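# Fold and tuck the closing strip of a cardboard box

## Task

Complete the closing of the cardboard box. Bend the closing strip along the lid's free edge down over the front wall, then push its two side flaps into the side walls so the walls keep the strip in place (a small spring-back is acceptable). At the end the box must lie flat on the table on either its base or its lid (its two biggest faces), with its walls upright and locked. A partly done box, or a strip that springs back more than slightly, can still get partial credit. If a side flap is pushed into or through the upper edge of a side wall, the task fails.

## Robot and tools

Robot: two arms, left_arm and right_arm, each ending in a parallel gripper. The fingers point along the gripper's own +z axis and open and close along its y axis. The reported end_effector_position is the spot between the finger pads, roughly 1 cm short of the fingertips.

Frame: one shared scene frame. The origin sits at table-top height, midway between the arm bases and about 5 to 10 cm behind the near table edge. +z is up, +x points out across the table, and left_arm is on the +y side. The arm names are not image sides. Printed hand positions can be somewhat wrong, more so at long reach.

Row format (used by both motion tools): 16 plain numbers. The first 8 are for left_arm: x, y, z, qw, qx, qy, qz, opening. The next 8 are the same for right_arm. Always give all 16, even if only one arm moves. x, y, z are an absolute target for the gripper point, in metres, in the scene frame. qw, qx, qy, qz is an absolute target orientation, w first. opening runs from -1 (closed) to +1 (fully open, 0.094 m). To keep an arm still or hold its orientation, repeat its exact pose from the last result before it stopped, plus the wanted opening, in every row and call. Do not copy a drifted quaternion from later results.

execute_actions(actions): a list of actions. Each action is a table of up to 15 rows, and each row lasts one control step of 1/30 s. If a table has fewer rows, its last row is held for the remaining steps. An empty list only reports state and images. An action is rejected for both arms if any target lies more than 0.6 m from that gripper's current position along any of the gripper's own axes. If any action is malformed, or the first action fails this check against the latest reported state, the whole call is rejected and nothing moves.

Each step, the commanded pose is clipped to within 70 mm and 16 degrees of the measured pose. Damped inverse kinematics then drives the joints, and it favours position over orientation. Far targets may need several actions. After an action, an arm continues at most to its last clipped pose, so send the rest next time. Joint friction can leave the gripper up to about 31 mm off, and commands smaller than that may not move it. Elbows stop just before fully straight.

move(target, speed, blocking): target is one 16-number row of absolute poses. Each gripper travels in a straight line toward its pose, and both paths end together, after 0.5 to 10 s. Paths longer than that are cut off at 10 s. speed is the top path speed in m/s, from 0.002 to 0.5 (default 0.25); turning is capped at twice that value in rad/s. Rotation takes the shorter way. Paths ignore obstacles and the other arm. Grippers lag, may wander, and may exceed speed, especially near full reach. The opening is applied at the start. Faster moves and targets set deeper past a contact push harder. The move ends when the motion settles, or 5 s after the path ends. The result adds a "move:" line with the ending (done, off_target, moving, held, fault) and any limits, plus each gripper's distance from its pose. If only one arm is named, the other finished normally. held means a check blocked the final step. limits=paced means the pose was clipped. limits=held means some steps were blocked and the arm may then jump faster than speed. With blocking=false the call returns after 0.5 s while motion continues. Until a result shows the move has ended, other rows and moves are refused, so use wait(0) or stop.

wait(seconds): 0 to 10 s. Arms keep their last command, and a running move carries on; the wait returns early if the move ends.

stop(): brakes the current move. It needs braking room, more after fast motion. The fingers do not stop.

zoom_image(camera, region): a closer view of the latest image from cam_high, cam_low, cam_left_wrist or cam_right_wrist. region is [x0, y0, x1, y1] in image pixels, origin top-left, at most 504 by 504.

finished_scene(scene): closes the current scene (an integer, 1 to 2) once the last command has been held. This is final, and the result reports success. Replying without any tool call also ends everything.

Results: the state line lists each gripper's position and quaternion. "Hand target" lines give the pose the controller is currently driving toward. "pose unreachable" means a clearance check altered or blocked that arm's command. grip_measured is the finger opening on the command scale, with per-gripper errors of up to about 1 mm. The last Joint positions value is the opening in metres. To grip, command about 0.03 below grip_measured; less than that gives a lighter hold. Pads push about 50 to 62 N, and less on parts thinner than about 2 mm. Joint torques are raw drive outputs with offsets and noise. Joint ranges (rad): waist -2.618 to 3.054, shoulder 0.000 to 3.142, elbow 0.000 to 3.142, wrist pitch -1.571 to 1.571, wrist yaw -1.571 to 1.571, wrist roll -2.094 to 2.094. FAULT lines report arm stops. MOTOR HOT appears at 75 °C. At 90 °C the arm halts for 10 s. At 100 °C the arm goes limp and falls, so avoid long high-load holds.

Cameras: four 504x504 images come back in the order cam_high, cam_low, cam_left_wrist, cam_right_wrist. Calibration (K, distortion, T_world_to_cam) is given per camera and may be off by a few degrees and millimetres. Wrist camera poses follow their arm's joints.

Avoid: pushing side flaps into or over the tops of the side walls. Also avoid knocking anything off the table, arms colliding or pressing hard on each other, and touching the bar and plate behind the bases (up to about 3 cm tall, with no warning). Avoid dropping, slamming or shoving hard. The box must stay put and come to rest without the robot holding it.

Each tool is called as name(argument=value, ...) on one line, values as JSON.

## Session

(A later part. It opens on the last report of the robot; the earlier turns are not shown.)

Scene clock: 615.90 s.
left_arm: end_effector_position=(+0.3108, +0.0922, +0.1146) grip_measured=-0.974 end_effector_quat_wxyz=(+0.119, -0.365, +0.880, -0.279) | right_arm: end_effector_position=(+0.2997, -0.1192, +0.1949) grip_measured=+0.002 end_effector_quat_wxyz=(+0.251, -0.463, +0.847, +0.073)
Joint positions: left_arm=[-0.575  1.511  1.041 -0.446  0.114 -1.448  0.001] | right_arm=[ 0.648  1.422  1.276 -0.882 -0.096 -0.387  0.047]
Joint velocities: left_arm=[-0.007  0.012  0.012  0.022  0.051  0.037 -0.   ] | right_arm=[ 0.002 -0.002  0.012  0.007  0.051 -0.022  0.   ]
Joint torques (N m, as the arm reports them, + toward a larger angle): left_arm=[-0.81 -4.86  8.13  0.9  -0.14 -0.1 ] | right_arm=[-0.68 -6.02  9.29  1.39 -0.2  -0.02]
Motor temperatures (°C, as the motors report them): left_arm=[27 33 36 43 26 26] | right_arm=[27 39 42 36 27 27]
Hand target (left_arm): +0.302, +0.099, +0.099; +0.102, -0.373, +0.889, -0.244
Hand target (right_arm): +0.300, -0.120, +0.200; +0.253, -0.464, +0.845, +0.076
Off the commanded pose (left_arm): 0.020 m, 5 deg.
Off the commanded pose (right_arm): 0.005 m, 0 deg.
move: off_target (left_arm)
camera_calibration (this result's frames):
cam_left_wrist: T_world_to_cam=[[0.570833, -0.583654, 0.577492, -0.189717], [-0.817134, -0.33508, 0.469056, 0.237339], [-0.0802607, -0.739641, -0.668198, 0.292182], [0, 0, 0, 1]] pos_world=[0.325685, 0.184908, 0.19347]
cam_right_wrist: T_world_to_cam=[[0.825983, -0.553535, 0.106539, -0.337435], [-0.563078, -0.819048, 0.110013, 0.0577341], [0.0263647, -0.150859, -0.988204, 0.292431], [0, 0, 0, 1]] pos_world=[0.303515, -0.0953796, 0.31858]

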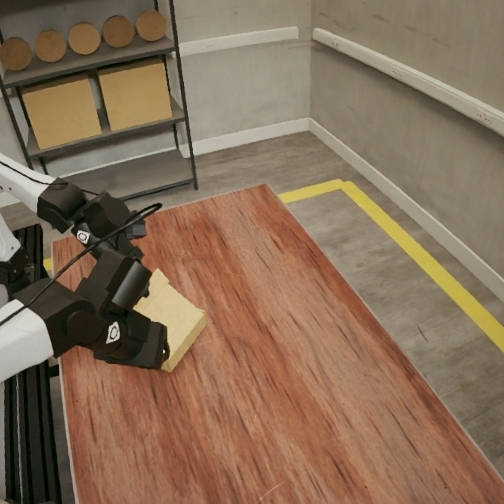

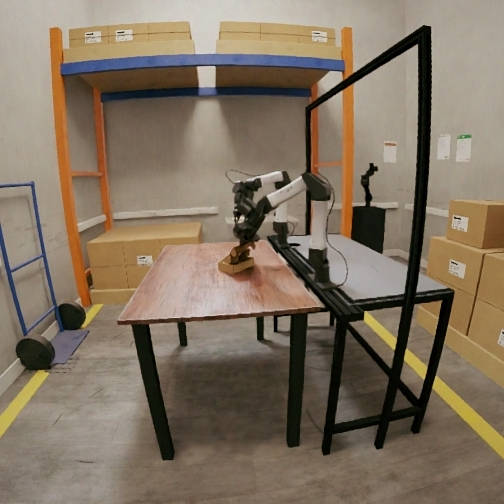

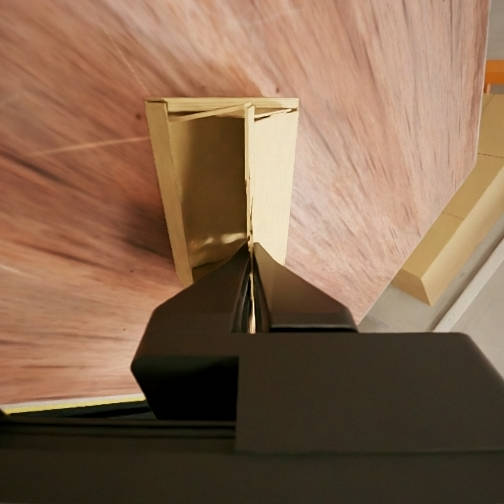

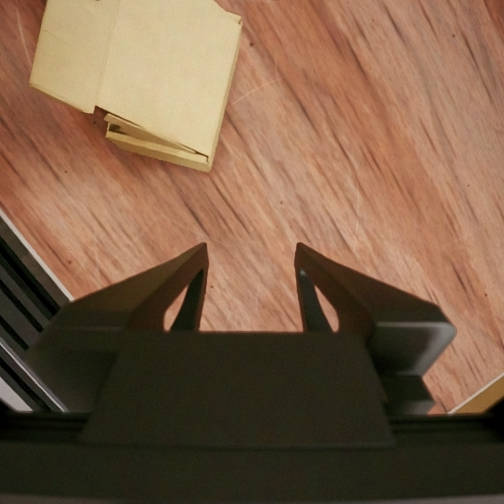

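move(target=[0.285,0.115,0.04,0.191,-0.331,0.8,-0.462,-1,0.3,-0.12,0.2,0.253,-0.464,0.845,0.076,0.0], speed=0.06)

Scene clock: 622.70 s.
left_arm: end_effector_position=(+0.2914, +0.1087, +0.0635) grip_measured=-0.975 end_effector_quat_wxyz=(+0.209, -0.319, +0.788, -0.484) | right_arm: end_effector_position=(+0.2997, -0.1192, +0.1949) grip_measured=+0.002 end_effector_quat_wxyz=(+0.251, -0.463, +0.847, +0.073)
Joint positions: left_arm=[-0.537  1.517  0.33   0.763  0.192 -1.484  0.001] | right_arm=[ 0.648  1.422  1.276 -0.882 -0.096 -0.387  0.047]
Joint velocities: left_arm=[ 0.002 -0.007 -0.012 -0.051 -0.022 -0.066  0.001] | right_arm=[-0.012 -0.002  0.002 -0.007 -0.081 -0.007 -0.001]
Joint torques (N m, as the arm reports them, + toward a larger angle): left_arm=[ 0.22 -3.31  4.05  1.79  0.12 -0.03] | right_arm=[-0.85 -5.99  9.01  1.37 -0.15 -0.02]
Motor temperatures (°C, as the motors report them): left_arm=[27 33 36 43 26 26] | right_arm=[27 39 42 36 27 27]
Hand target (left_arm): +0.282, +0.116, +0.043; +0.190, -0.329, +0.801, -0.462
Hand target (right_arm): +0.300, -0.120, +0.200; +0.253, -0.464, +0.845, +0.076
Off the commanded pose (left_arm): 0.025 m, 4 deg.
Off the commanded pose (right_arm): 0.005 m, 0 deg.
move: off_target (left_arm)
camera_calibration (this result's frames):
cam_left_wrist: T_world_to_cam=[[0.293964, -0.335216, 0.895106, -0.105936], [-0.950483, -0.201311, 0.23676, 0.29012], [0.100829, -0.920383, -0.377795, 0.21709], [0, 0, 0, 1]] pos_world=[0.285007, 0.222699, 0.108151]
cam_right_wrist: T_world_to_cam=[[0.825983, -0.553535, 0.106539, -0.337435], [-0.563078, -0.819048, 0.110013, 0.0577341], [0.0263647, -0.150859, -0.988204, 0.292431], [0, 0, 0, 1]] pos_world=[0.303515, -0.0953796, 0.31858]

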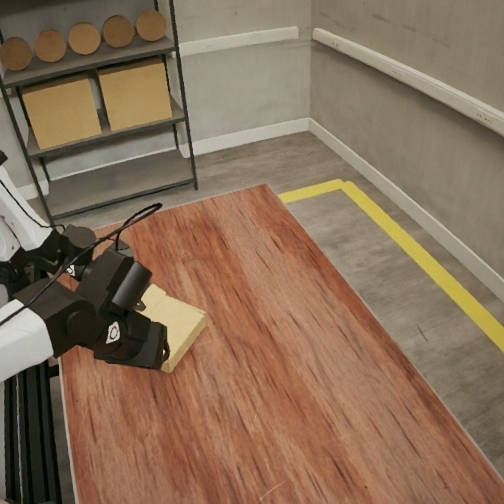

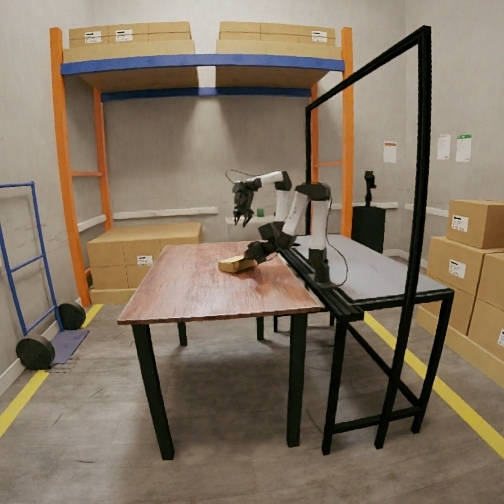

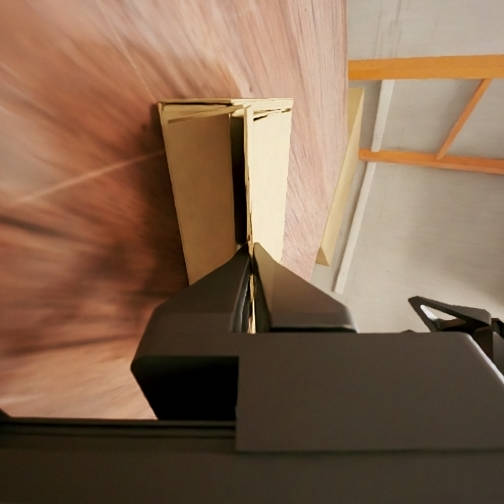

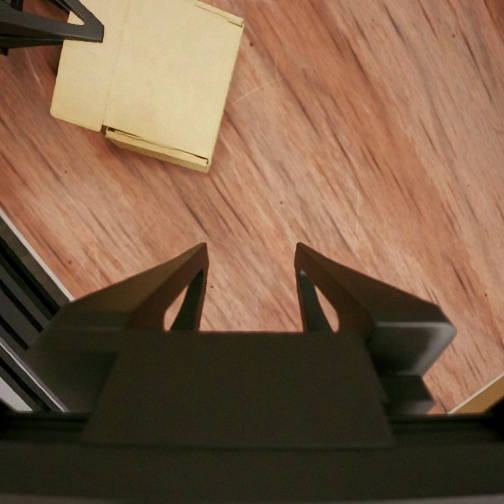

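move(target=[0.26,0.02,0.035,0.338,-0.585,0.6385,-0.3686,-1,0.3,-0.2,0.2,0.253,-0.464,0.845,0.076,0.0], speed=0.08)

Scene clock: 632.03 s.
left_arm: end_effector_position=(+0.2670, +0.0233, +0.0446) grip_measured=-0.975 end_effector_quat_wxyz=(+0.358, -0.525, +0.650, -0.417) | right_arm: end_effector_position=(+0.3097, -0.1976, +0.2072) grip_measured=+0.002 end_effector_quat_wxyz=(+0.265, -0.463, +0.843, +0.068)
Joint positions: left_arm=[-1.148  1.866  0.702  0.535 -0.886 -2.101  0.001] | right_arm=[ 0.359  1.318  1.233 -0.956 -0.236 -0.642  0.047]
Joint velocities: left_arm=[-0.007 -0.002  0.007  0.007 -0.022  0.007  0.   ] | right_arm=[-0.012  0.017  0.002  0.007 -0.037 -0.007  0.   ]
Joint torques (N m, as the arm reports them, + toward a larger angle): left_arm=[-0.92 -6.34  6.17  1.31 -0.18 -0.03] | right_arm=[-1.   -5.89  5.82  1.35 -0.25 -0.01]
Motor temperatures (°C, as the motors report them): left_arm=[27 33 36 43 26 26] | right_arm=[27 38 42 36 27 27]
Hand target (left_arm): +0.263, +0.021, +0.034; +0.357, -0.519, +0.662, -0.405
Hand target (right_arm): +0.300, -0.201, +0.200; +0.253, -0.465, +0.845, +0.073
Off the commanded pose (left_arm): 0.012 m, 9 deg.
Off the commanded pose (right_arm): 0.012 m, 2 deg.
joint sent to its limit (left arm) — the command would take joint 6 (wrist roll) past its lower limit, so that joint was sent only as far as its limit.
move: off_target (left_arm, right_arm)
camera_calibration (this result's frames):
cam_left_wrist: T_world_to_cam=[[0.383024, -0.108669, 0.917324, -0.140562], [-0.687149, -0.697193, 0.204323, 0.196904], [0.617349, -0.708599, -0.341714, -0.010622], [0, 0, 0, 1]] pos_world=[0.195698, 0.114478, 0.0850789]
cam_right_wrist: T_world_to_cam=[[0.821709, -0.555088, 0.129122, -0.394007], [-0.56712, -0.818808, 0.0890411, 0.00345032], [0.0563003, -0.146393, -0.987623, 0.283922], [0, 0, 0, 1]] pos_world=[0.309731, -0.174319, 0.330976]

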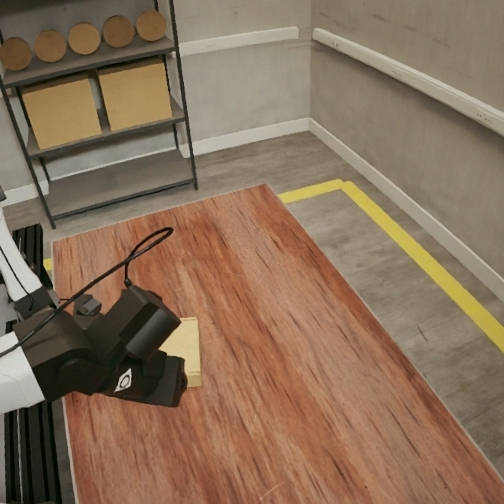

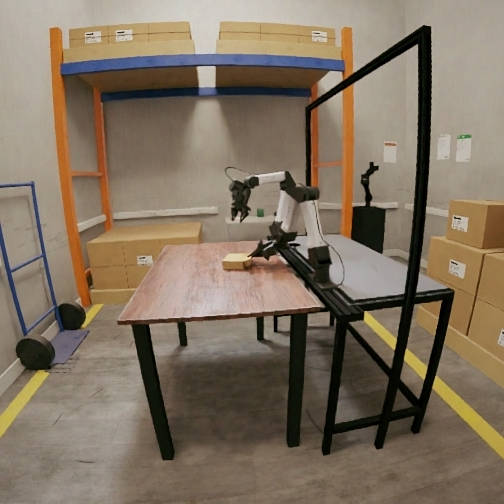

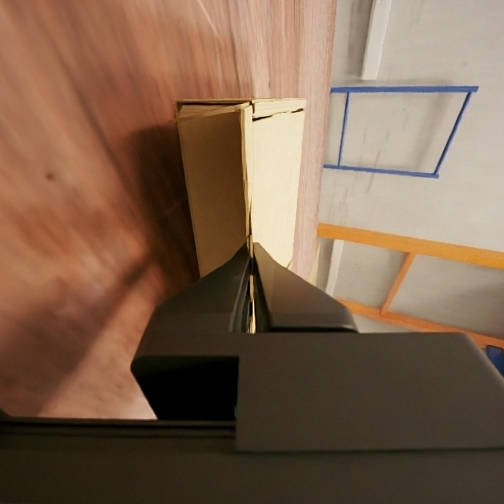

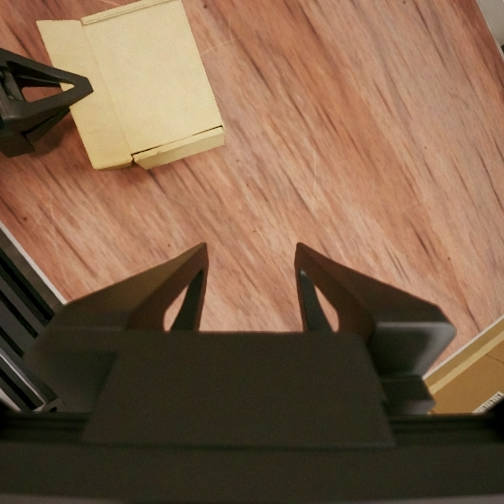

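execute_actions(actions=[[[0.265,0.022,0.04,0.357,-0.52,0.66,-0.405,-0.4,0.3,-0.2,0.2,0.253,-0.464,0.845,0.076,0.0]]])

move(target=[0.22,0.035,0.06,0.357,-0.52,0.66,-0.405,-0.4,0.3,-0.16,0.1,0,0,0.866,0.5,-1], speed=0.2)

move(target=[0.25,0.12,0.18,0.321,0.165,0.932,-0.057,-1,0.3,-0.16,0.1,0,0,0.866,0.5,-1], speed=0.3)

Scene clock: 638.50 s.
left_arm: end_effector_position=(+0.2659, +0.0255, +0.0417) grip_measured=-0.402 end_effector_quat_wxyz=(+0.360, -0.523, +0.655, -0.409) | right_arm: end_effector_position=(+0.3092, -0.1969, +0.2073) grip_measured=+0.002 end_effector_quat_wxyz=(+0.265, -0.465, +0.842, +0.070)
Joint positions: left_arm=[-1.149  1.866  0.702  0.514 -0.888 -2.101  0.028] | right_arm=[ 0.359  1.318  1.233 -0.956 -0.24  -0.644  0.047]
Joint velocities: left_arm=[ 0.017  0.002 -0.017  0.007 -0.081  0.022 -0.   ] | right_arm=[-0.002 -0.017 -0.002  0.007  0.022 -0.022  0.001]
Joint torques (N m, as the arm reports them, + toward a larger angle): left_arm=[-0.72 -8.02  6.38  1.31 -0.22 -0.02] | right_arm=[-0.61 -5.72  5.86  1.35 -0.27  0.04]
Motor temperatures (°C, as the motors report them): left_arm=[27 33 36 43 26 26] | right_arm=[27 38 42 36 27 27]
Hand target (left_arm): +0.265, +0.022, +0.040; +0.357, -0.521, +0.661, -0.406
Hand target (right_arm): +0.300, -0.200, +0.200; +0.253, -0.464, +0.846, +0.076
Off the commanded pose (left_arm): 0.004 m, 1 deg.
Off the commanded pose (right_arm): 0.012 m, 2 deg.
joint sent to its limit (left arm) — the command would take joint 6 (wrist roll) past its lower limit, so that joint was sent only as far as its limit.
camera_calibration (this result's frames):
cam_left_wrist: T_world_to_cam=[[0.389624, -0.126655, 0.912224, -0.138362], [-0.685611, -0.701232, 0.195474, 0.198352], [0.614923, -0.701592, -0.360053, -0.00814085], [0, 0, 0, 1]] pos_world=[0.194908, 0.115855, 0.0845138]
cam_right_wrist: T_world_to_cam=[[0.824272, -0.551891, 0.126463, -0.392828], [-0.563443, -0.821538, 0.0872265, 0.00245111], [0.0557545, -0.143153, -0.988129, 0.285048], [0, 0, 0, 1]] pos_world=[0.309285, -0.173979, 0.331129]

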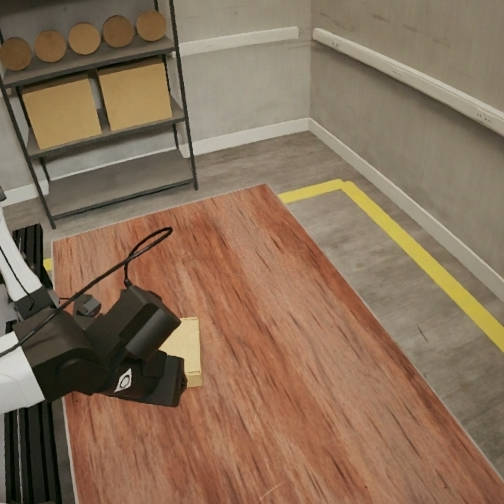

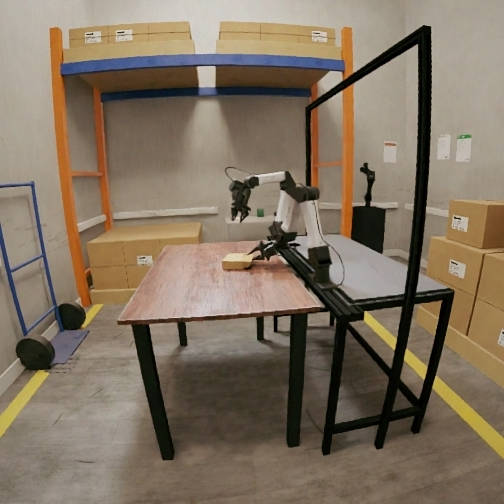

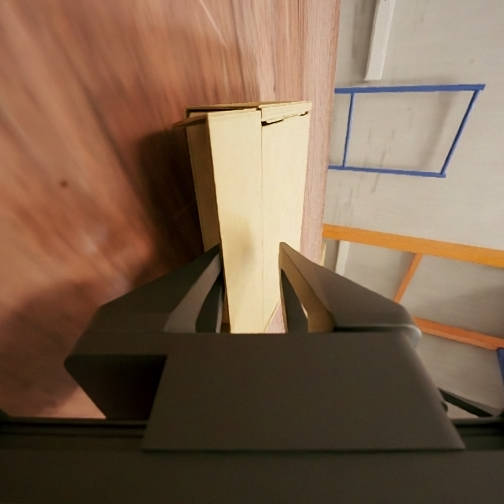

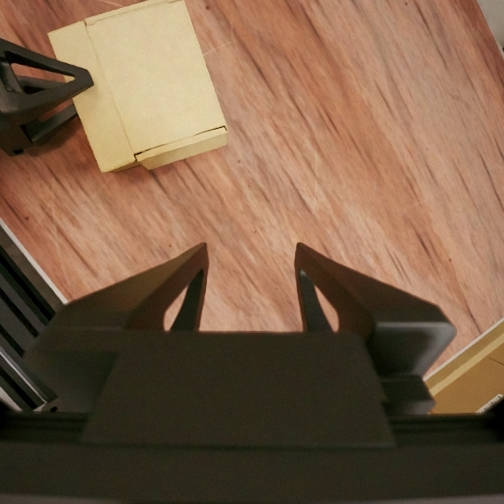

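Scene clock: 642.60 s.
left_arm: end_effector_position=(+0.2243, +0.0271, +0.0593) grip_measured=-0.402 end_effector_quat_wxyz=(+0.359, -0.491, +0.667, -0.429) | right_arm: end_effector_position=(+0.3073, -0.1592, +0.1078) grip_measured=-0.980 end_effector_quat_wxyz=(+0.018, -0.015, +0.867, +0.497)
Joint positions: left_arm=[-1.27   1.75   0.607  0.5   -0.954 -2.101  0.028] | right_arm=[ 0.143  1.709  0.99  -0.655 -1.04   0.152  0.001]
Joint velocities: left_arm=[ 0.012  0.002  0.007 -0.022  0.007  0.007 -0.   ] | right_arm=[ 0.002  0.012 -0.007  0.051 -0.081 -0.022  0.001]
Joint torques (N m, as the arm reports them, + toward a larger angle): left_arm=[-1.1  -9.27  4.12  1.26 -0.41 -0.02] | right_arm=[-0.78 -6.55  4.72  0.93 -0.57  0.05]
Motor temperatures (°C, as the motors report them): left_arm=[27 35 35 43 26 26] | right_arm=[27 37 41 35 27 27]
Hand target (left_arm): +0.221, +0.034, +0.060; +0.364, -0.488, +0.670, -0.424
Hand target (right_arm): +0.301, -0.161, +0.098; +0.003, +0.000, +0.866, +0.500
Off the commanded pose (left_arm): 0.009 m, 4 deg.
Off the commanded pose (right_arm): 0.011 m, 3 deg.
joint sent to its limit (left arm) — the command would take joint 6 (wrist roll) past its lower limit, so that joint was sent only as far as its limit.
move: off_target (left_arm, right_arm)
camera_calibration (this result's frames):
cam_left_wrist: T_world_to_cam=[[0.345965, -0.15701, 0.925017, -0.128162], [-0.739931, -0.651854, 0.166097, 0.180073], [0.576897, -0.741913, -0.341696, 0.033385], [0, 0, 0, 1]] pos_world=[0.158321, 0.122027, 0.10005]
cam_right_wrist: T_world_to_cam=[[0.0501362, -0.500211, -0.864451, -0.00498539], [-0.817167, -0.518177, 0.252448, 0.149466], [-0.574216, 0.693744, -0.434736, 0.459402], [0, 0, 0, 1]] pos_world=[0.386184, -0.243751, 0.157677]

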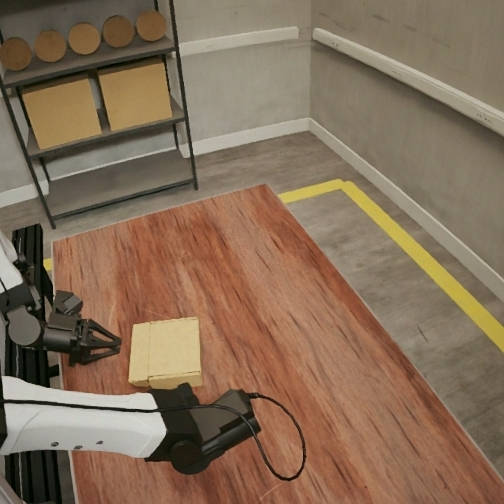

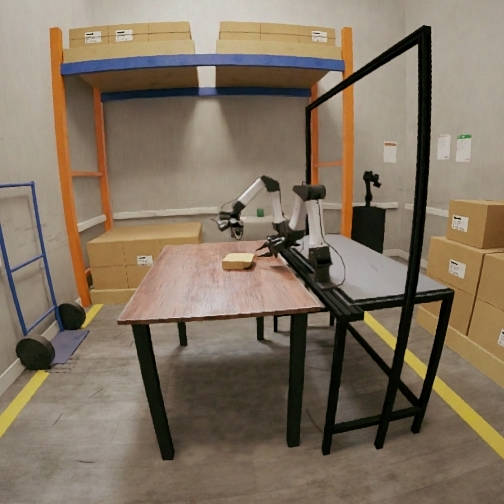

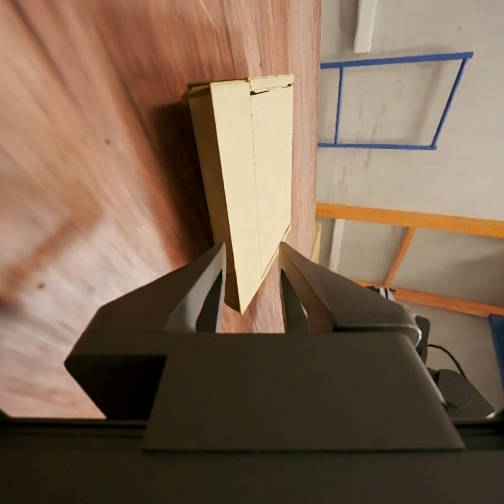

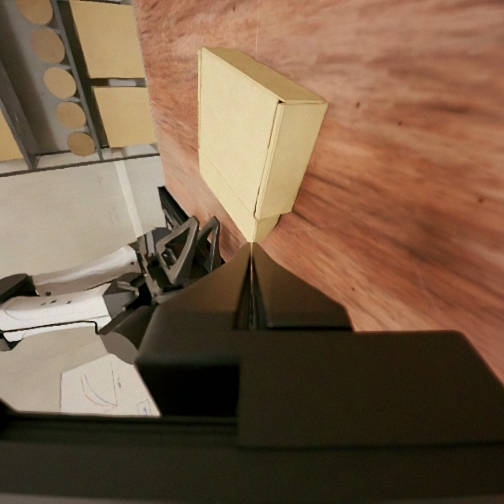

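Scene clock: 646.00 s.
left_arm: end_effector_position=(+0.2482, +0.1160, +0.1826) grip_measured=-0.983 end_effector_quat_wxyz=(+0.330, +0.158, +0.928, -0.065) | right_arm: end_effector_position=(+0.3072, -0.1590, +0.1081) grip_measured=-0.980 end_effector_quat_wxyz=(+0.017, -0.012, +0.867, +0.498)
Joint positions: left_arm=[-0.832  1.224  1.049 -0.731 -0.299 -0.444  0.001] | right_arm=[ 0.143  1.709  0.99  -0.654 -1.042  0.158  0.001]
Joint velocities: left_arm=[ 0.012  0.002 -0.002  0.007 -0.081  0.022 -0.   ] | right_arm=[-0.002  0.012 -0.007 -0.022  0.022 -0.022 -0.001]
Joint torques (N m, as the arm reports them, + toward a larger angle): left_arm=[ 0.31 -2.85  8.86  1.27 -0.1  -0.03] | right_arm=[-0.48 -6.46  4.97  0.81 -0.58  0.01]
Motor temperatures (°C, as the motors report them): left_arm=[27 35 36 43 26 26] | right_arm=[27 37 41 35 27 27]
Hand target (left_arm): +0.249, +0.117, +0.180; +0.319, +0.161, +0.932, -0.059
Hand target (right_arm): +0.300, -0.160, +0.100; +0.000, -0.000, +0.866, +0.500
Off the commanded pose (left_arm): 0.005 m, 2 deg.
Off the commanded pose (right_arm): 0.011 m, 2 deg.
move: off_target (right_arm)
camera_calibration (this result's frames):
cam_left_wrist: T_world_to_cam=[[-0.342355, -0.939506, 0.011038, 0.192008], [-0.938064, 0.341117, -0.0606271, 0.210625], [0.0531942, -0.0311104, -0.998099, 0.295079], [0, 0, 0, 1]] pos_world=[0.247618, 0.117725, 0.305169]
cam_right_wrist: T_world_to_cam=[[0.0444057, -0.49828, -0.865878, -0.00236514], [-0.817259, -0.516598, 0.25537, 0.149433], [-0.574557, 0.696307, -0.430164, 0.45942], [0, 0, 0, 1]] pos_world=[0.386193, -0.243879, 0.157417]

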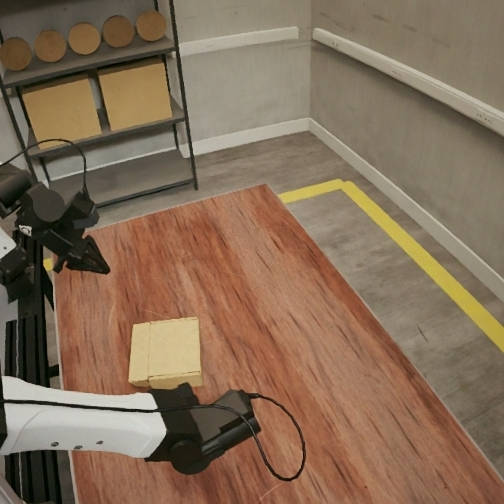

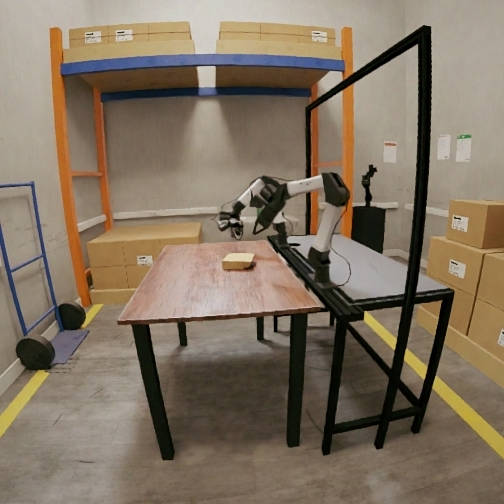

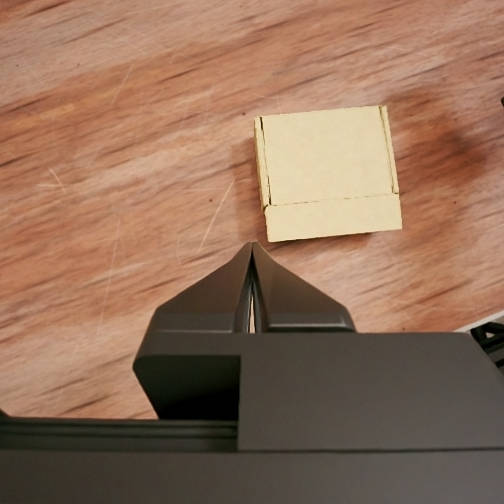

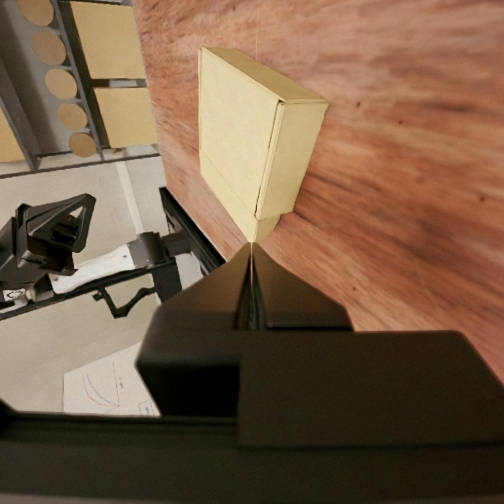

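move(target=[0.325,0.13,0.05,0,0,0.866,-0.5,-1,0.278,-0.11,0.03,0,0,0.866,0.5,-1], speed=0.3)

move(target=[0.322,0.10,0.01,0,0,0.866,-0.5,-1,0.278,-0.09,0.018,0,0,0.866,0.5,-1], speed=0.06)

Scene clock: 653.03 s.
left_arm: end_effector_position=(+0.3158, +0.1323, +0.0522) grip_measured=-0.983 end_effector_quat_wxyz=(-0.006, -0.004, +0.867, -0.498) | right_arm: end_effector_position=(+0.2892, -0.1075, +0.0433) grip_measured=-0.980 end_effector_quat_wxyz=(+0.016, -0.010, +0.861, +0.509)
Joint positions: left_arm=[-0.135  1.886  0.99  -0.35   1.061 -0.363  0.001] | right_arm=[ 0.323  1.809  0.733  0.002 -1.003  0.505  0.001]
Joint velocities: left_arm=[ 0.017  0.012 -0.007  0.037 -0.066 -0.051 -0.001] | right_arm=[-0.022  0.002  0.007 -0.022  0.066  0.051 -0.001]
Joint torques (N m, as the arm reports them, + toward a larger angle): left_arm=[ 0.36 -7.83  7.16  0.95  0.49  0.  ] | right_arm=[ 0.69 -6.14  3.71  1.29 -0.34  0.08]
Motor temperatures (°C, as the motors report them): left_arm=[27 34 37 42 26 26] | right_arm=[27 37 41 35 27 27]
Hand target (left_arm): +0.322, +0.134, +0.053; -0.001, -0.002, +0.864, -0.504
Hand target (right_arm): +0.278, -0.109, +0.031; -0.001, -0.000, +0.865, +0.501
Off the commanded pose (left_arm): 0.010 m, 1 deg.
Off the commanded pose (right_arm): 0.018 m, 3 deg.
move: off_target (right_arm)
camera_calibration (this result's frames):
cam_left_wrist: T_world_to_cam=[[0.00319013, -0.50385, 0.863785, 0.0206428], [-0.806793, 0.509055, 0.299914, 0.178066], [-0.590826, -0.697853, -0.404878, 0.42254], [0, 0, 0, 1]] pos_world=[0.393244, 0.214626, 0.099842]
cam_right_wrist: T_world_to_cam=[[0.0408617, -0.476627, -0.878155, -0.0281273], [-0.81806, -0.520581, 0.244485, 0.178135], [-0.57368, 0.708394, -0.411181, 0.385524], [0, 0, 0, 1]] pos_world=[0.368042, -0.193775, 0.0902689]

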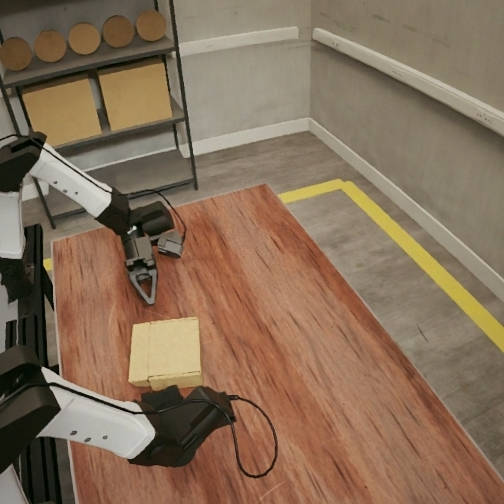

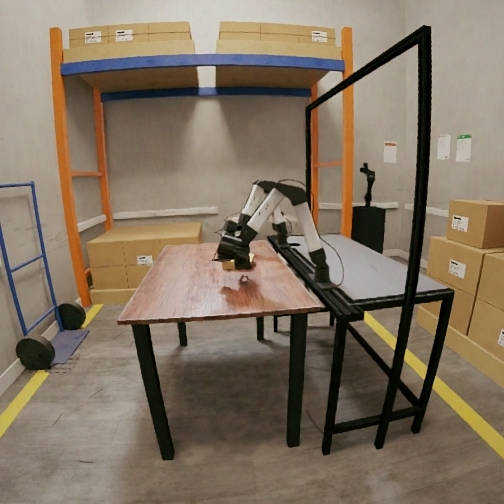

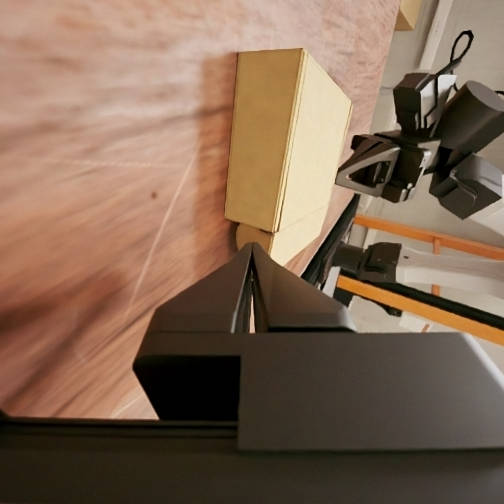

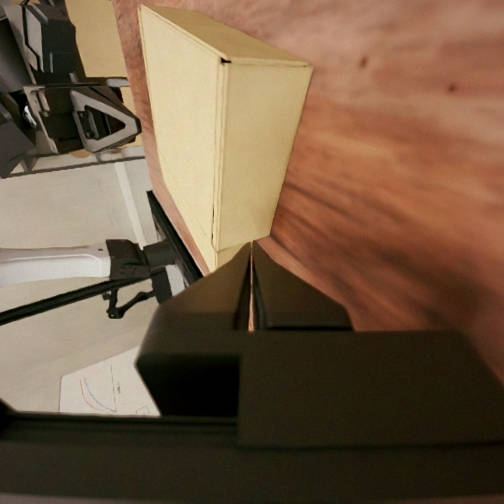

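Scene clock: 654.43 s.
left_arm: end_effector_position=(+0.3271, +0.0983, +0.0225) grip_measured=-0.983 end_effector_quat_wxyz=(+0.010, +0.012, +0.862, -0.506) | right_arm: end_effector_position=(+0.2893, -0.0874, +0.0324) grip_measured=-0.980 end_effector_quat_wxyz=(+0.018, -0.011, +0.860, +0.509)
Joint positions: left_arm=[-0.228  1.996  0.964 -0.028  1.034 -0.524  0.001] | right_arm=[ 0.389  1.86   0.718  0.156 -0.969  0.608  0.001]
Joint velocities: left_arm=[ 0.012 -0.002  0.017 -0.037 -0.066 -0.007  0.   ] | right_arm=[-0.017  0.022  0.002  0.037 -0.022  0.022 -0.001]
Joint torques (N m, as the arm reports them, + toward a larger angle): left_arm=[-0.58 -8.47  4.43  1.23  0.29 -0.12] | right_arm=[ 0.48 -6.08  3.49  1.52 -0.33  0.05]
Motor temperatures (°C, as the motors report them): left_arm=[27 34 36 42 26 26] | right_arm=[27 37 41 35 27 27]
Hand target (left_arm): +0.321, +0.101, +0.010; -0.001, +0.001, +0.867, -0.499
Hand target (right_arm): +0.278, -0.090, +0.018; -0.001, -0.000, +0.866, +0.500
Off the commanded pose (left_arm): 0.014 m, 2 deg.
Off the commanded pose (right_arm): 0.018 m, 3 deg.
move: off_target (left_arm, right_arm)
camera_calibration (this result's frames):
cam_left_wrist: T_world_to_cam=[[-0.0395611, -0.488071, 0.871907, 0.0413599], [-0.81337, 0.522578, 0.25562, 0.215204], [-0.5804, -0.69907, -0.417656, 0.390376], [0, 0, 0, 1]] pos_world=[0.40325, 0.180626, 0.0719703]
cam_right_wrist: T_world_to_cam=[[0.0433922, -0.475715, -0.878528, -0.0287743], [-0.818611, -0.521018, 0.241694, 0.191513], [-0.572707, 0.708685, -0.412034, 0.366593], [0, 0, 0, 1]] pos_world=[0.367973, -0.173705, 0.079482]

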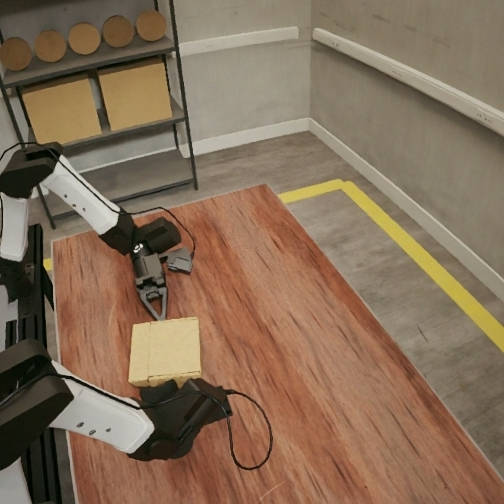

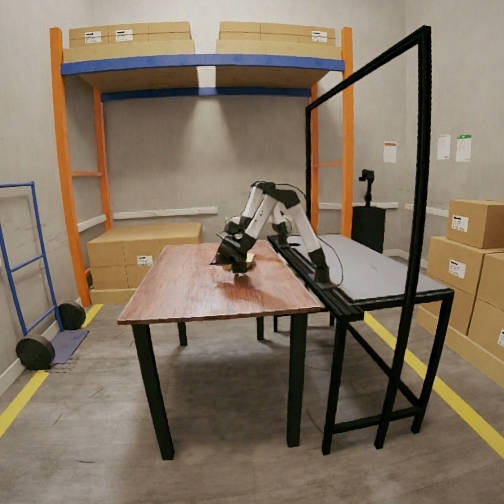

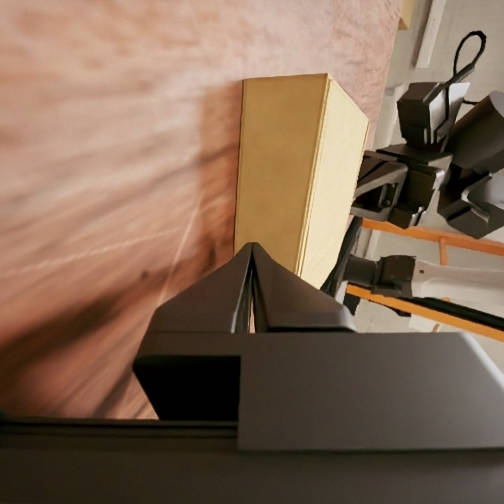

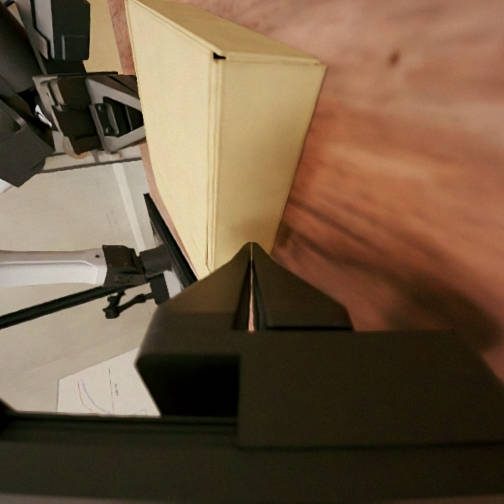

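Squeeze, then lift.

move(target=[0.319,0.075,0.015,0,0,0.866,-0.5,-1,0.288,-0.066,0.022,0,0,0.866,0.5,-1], speed=0.03)

move(target=[0.325,0.073,0.065,0,0,0.866,-0.5,-1,0.294,-0.068,0.075,0,0,0.866,0.5,-1], speed=0.03)

Scene clock: 658.47 s.
left_arm: end_effector_position=(+0.3382, +0.0859, +0.0219) grip_measured=-0.983 end_effector_quat_wxyz=(+0.029, -0.006, +0.869, -0.494) | right_arm: end_effector_position=(+0.2794, -0.0754, +0.0215) grip_measured=-0.981 end_effector_quat_wxyz=(-0.014, +0.013, +0.867, +0.498)
Joint positions: left_arm=[-0.267  1.996  0.964  0.073  0.963 -0.639  0.001] | right_arm=[ 0.44   1.888  0.718  0.174 -0.94   0.698  0.001]
Joint velocities: left_arm=[-0.007  0.002  0.002  0.022 -0.066 -0.066 -0.001] | right_arm=[ 0.012 -0.002  0.007  0.022 -0.007 -0.022 -0.   ]
Joint torques (N m, as the arm reports them, + toward a larger angle): left_arm=[-3.32 -9.37  4.38  1.27  0.6  -0.09] | right_arm=[ 1.69 -6.29  7.41  1.84 -0.22  0.11]
Motor temperatures (°C, as the motors report them): left_arm=[27 35 36 42 26 26] | right_arm=[27 37 40 35 27 27]
Hand target (left_arm): +0.319, +0.076, +0.015; -0.000, +0.000, +0.867, -0.499
Hand target (right_arm): +0.288, -0.066, +0.022; -0.000, +0.000, +0.866, +0.501
Off the commanded pose (left_arm): 0.023 m, 3 deg.
Off the commanded pose (right_arm): 0.013 m, 2 deg.
move: off_target (left_arm, right_arm)
camera_calibration (this result's frames):
cam_left_wrist: T_world_to_cam=[[-0.0263175, -0.51233, 0.858385, 0.0341687], [-0.842385, 0.473697, 0.256901, 0.244837], [-0.538233, -0.71633, -0.444046, 0.375775], [0, 0, 0, 1]] pos_world=[0.409401, 0.170706, 0.0746327]
cam_right_wrist: T_world_to_cam=[[-0.030759, -0.498425, -0.866387, -0.0134755], [-0.801069, -0.506108, 0.319599, 0.186815], [-0.597781, 0.703866, -0.383705, 0.354012], [0, 0, 0, 1]] pos_world=[0.360859, -0.161345, 0.0644552]

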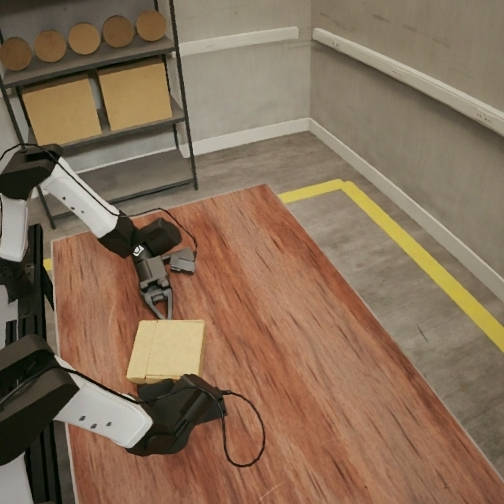

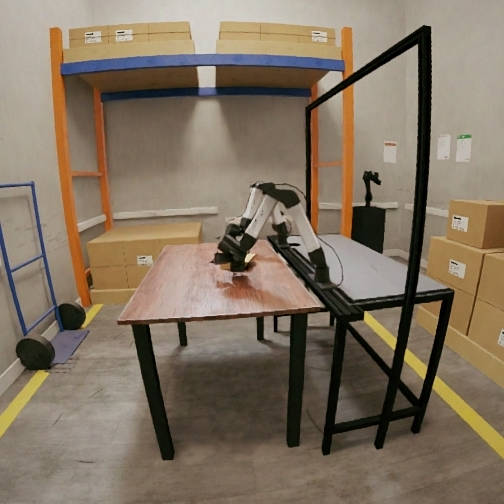

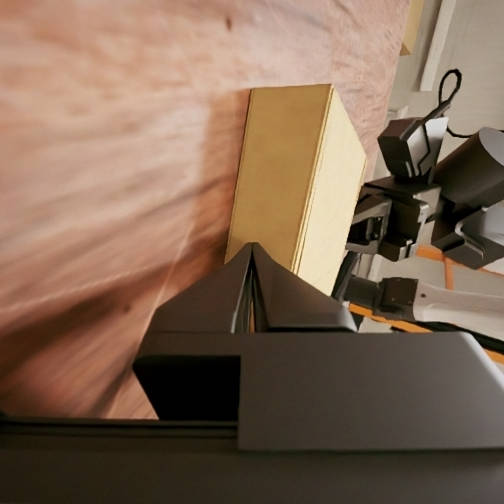

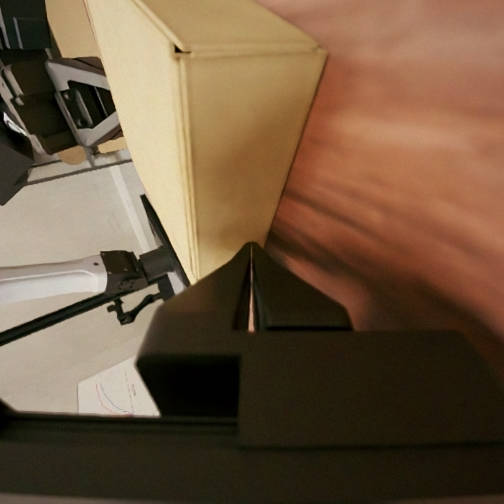

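Scene clock: 660.57 s.
left_arm: end_effector_position=(+0.3337, +0.0855, +0.0483) grip_measured=-0.984 end_effector_quat_wxyz=(+0.011, -0.018, +0.875, -0.483) | right_arm: end_effector_position=(+0.2791, -0.0775, +0.0555) grip_measured=-0.981 end_effector_quat_wxyz=(-0.032, +0.028, +0.875, +0.482)
Joint positions: left_arm=[-0.272  1.914  1.011 -0.105  0.949 -0.639  0.001] | right_arm=[ 0.44   1.767  0.794 -0.082 -0.921  0.694  0.001]
Joint velocities: left_arm=[ 0.002 -0.002  0.002 -0.051 -0.007 -0.007 -0.001] | right_arm=[-0.002  0.007 -0.022  0.007  0.037 -0.11   0.   ]
Joint torques (N m, as the arm reports them, + toward a larger angle): left_arm=[ -2.58 -11.62   7.51   1.02   0.7   -0.09] | right_arm=[ 0.32 -8.64  8.76  1.7  -0.48 -0.13]
Motor temperatures (°C, as the motors report them): left_arm=[27 36 36 42 26 26] | right_arm=[27 37 40 35 27 27]
Hand target (left_arm): +0.326, +0.073, +0.064; -0.000, -0.000, +0.866, -0.500
Hand target (right_arm): +0.293, -0.069, +0.076; +0.000, -0.000, +0.866, +0.500
Off the commanded pose (left_arm): 0.023 m, 3 deg.
Off the commanded pose (right_arm): 0.026 m, 5 deg.
move: off_target (left_arm, right_arm)
camera_calibration (this result's frames):
cam_left_wrist: T_world_to_cam=[[0.0122835, -0.534227, 0.845252, 0.000802243], [-0.832216, 0.463145, 0.304817, 0.229655], [-0.554316, -0.707176, -0.438903, 0.389057], [0, 0, 0, 1]] pos_world=[0.406773, 0.169197, 0.100078]
cam_right_wrist: T_world_to_cam=[[-0.0737056, -0.529529, -0.845084, 0.023279], [-0.789087, -0.487219, 0.374113, 0.169768], [-0.609844, 0.694418, -0.381934, 0.370891], [0, 0, 0, 1]] pos_world=[0.361864, -0.162513, 0.0978161]

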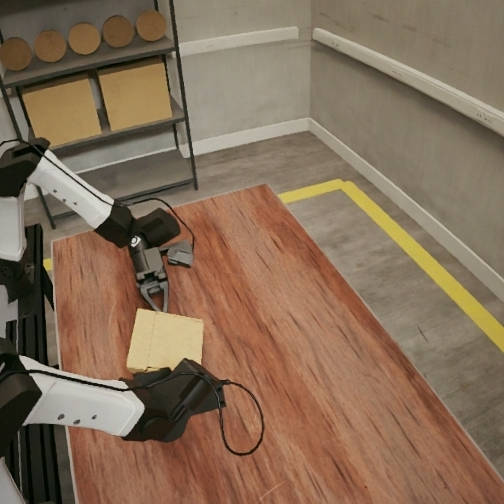

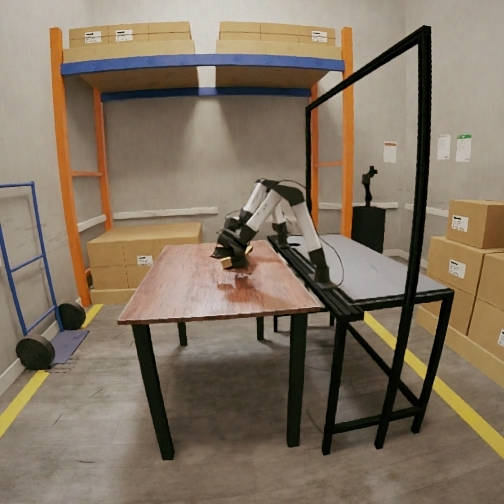

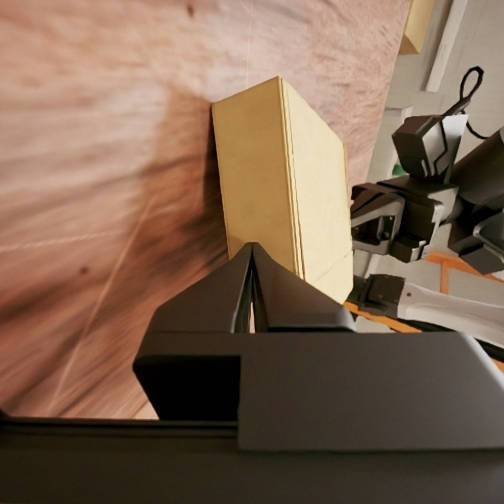

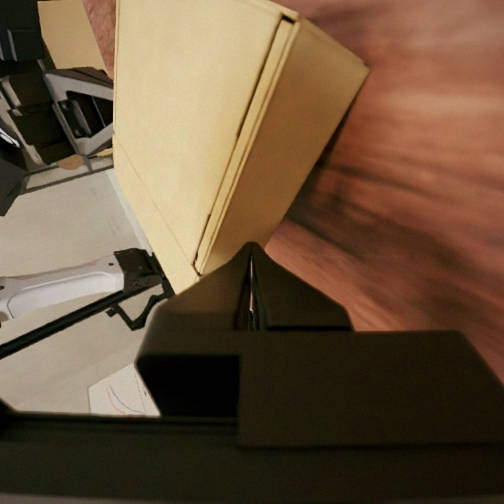

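execute_actions(actions=[[[0.325,0.073,0.073,0,0,0.866,-0.5,-1,0.294,-0.068,0.083,0,0,0.866,0.5,-1]],[[0.325,0.073,0.081,0,0,0.866,-0.5,-1,0.294,-0.068,0.091,0,0,0.866,0.5,-1]],[[0.325,0.073,0.089,0,0,0.866,-0.5,-1,0.294,-0.068,0.099,0,0,0.866,0.5,-1]],[[0.325,0.073,0.097,0,0,0.866,-0.5,-1,0.294,-0.068,0.107,0,0,0.866,0.5,-1]],[[0.325,0.073,0.105,0,0,0.866,-0.5,-1,0.294,-0.068,0.115,0,0,0.866,0.5,-1]],[[0.325,0.073,0.113,0,0,0.866,-0.5,-1,0.294,-0.068,0.123,0,0,0.866,0.5,-1]]])

Scene clock: 668.20 s.
left_arm: end_effector_position=(+0.3344, +0.0845, +0.0938) grip_measured=-0.984 end_effector_quat_wxyz=(+0.010, -0.023, +0.879, -0.476) | right_arm: end_effector_position=(+0.2796, -0.0782, +0.1004) grip_measured=-0.981 end_effector_quat_wxyz=(-0.034, +0.031, +0.878, +0.476)
Joint positions: left_arm=[-0.273  1.813  1.101 -0.308  0.935 -0.639  0.001] | right_arm=[ 0.44   1.651  0.888 -0.304 -0.912  0.691  0.001]
Joint velocities: left_arm=[-0.002  0.002  0.012 -0.037 -0.037 -0.051 -0.001] | right_arm=[-0.007 -0.002  0.002 -0.051  0.007 -0.022  0.001]
Joint torques (N m, as the arm reports them, + toward a larger angle): left_arm=[ -1.99 -11.18   8.1    1.06   0.84   0.01] | right_arm=[ 0.23 -8.01  9.94  1.73 -0.55 -0.07]
Motor temperatures (°C, as the motors report them): left_arm=[27 39 37 42 27 26] | right_arm=[27 38 41 36 27 27]
Hand target (left_arm): +0.326, +0.073, +0.112; +0.000, -0.000, +0.866, -0.500
Hand target (right_arm): +0.292, -0.069, +0.124; -0.000, -0.000, +0.866, +0.499
Off the commanded pose (left_arm): 0.024 m, 4 deg.
Off the commanded pose (right_arm): 0.029 m, 6 deg.
camera_calibration (this result's frames):
cam_left_wrist: T_world_to_cam=[[0.0217273, -0.546503, 0.837175, -0.039546], [-0.833045, 0.453095, 0.317398, 0.216782], [-0.552778, -0.704301, -0.445417, 0.408618], [0, 0, 0, 1]] pos_world=[0.407324, 0.167955, 0.146306]
cam_right_wrist: T_world_to_cam=[[-0.0802794, -0.539254, -0.838308, 0.0613274], [-0.787934, -0.480779, 0.384723, 0.152187], [-0.610504, 0.691417, -0.3863, 0.389237], [0, 0, 0, 1]] pos_world=[0.362467, -0.162886, 0.143224]

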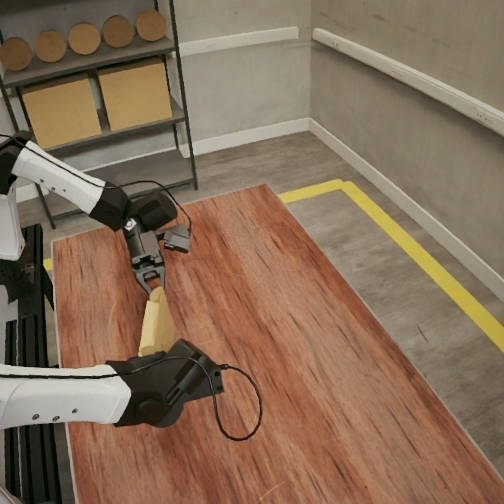

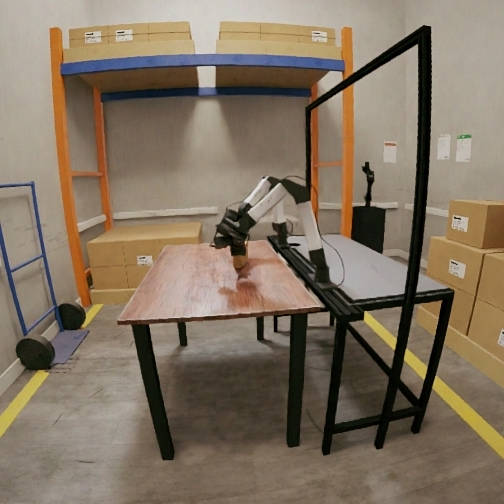

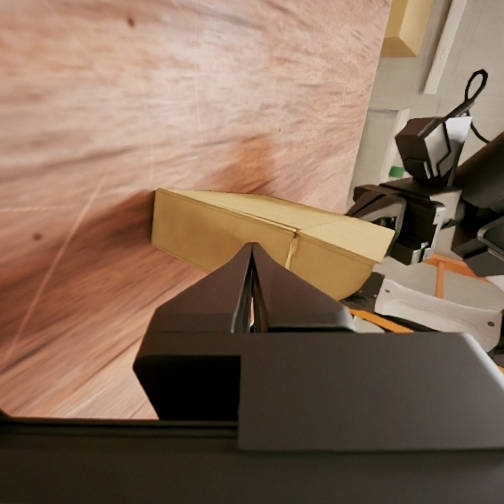

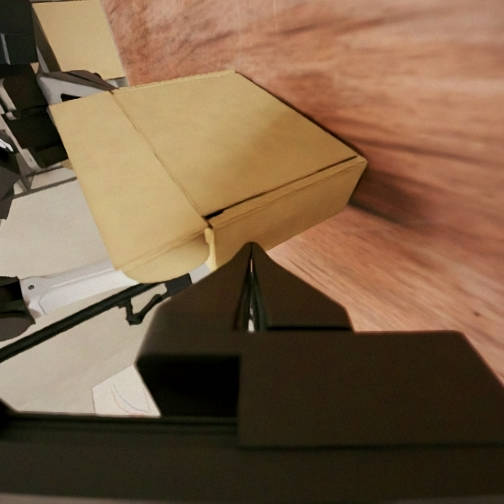

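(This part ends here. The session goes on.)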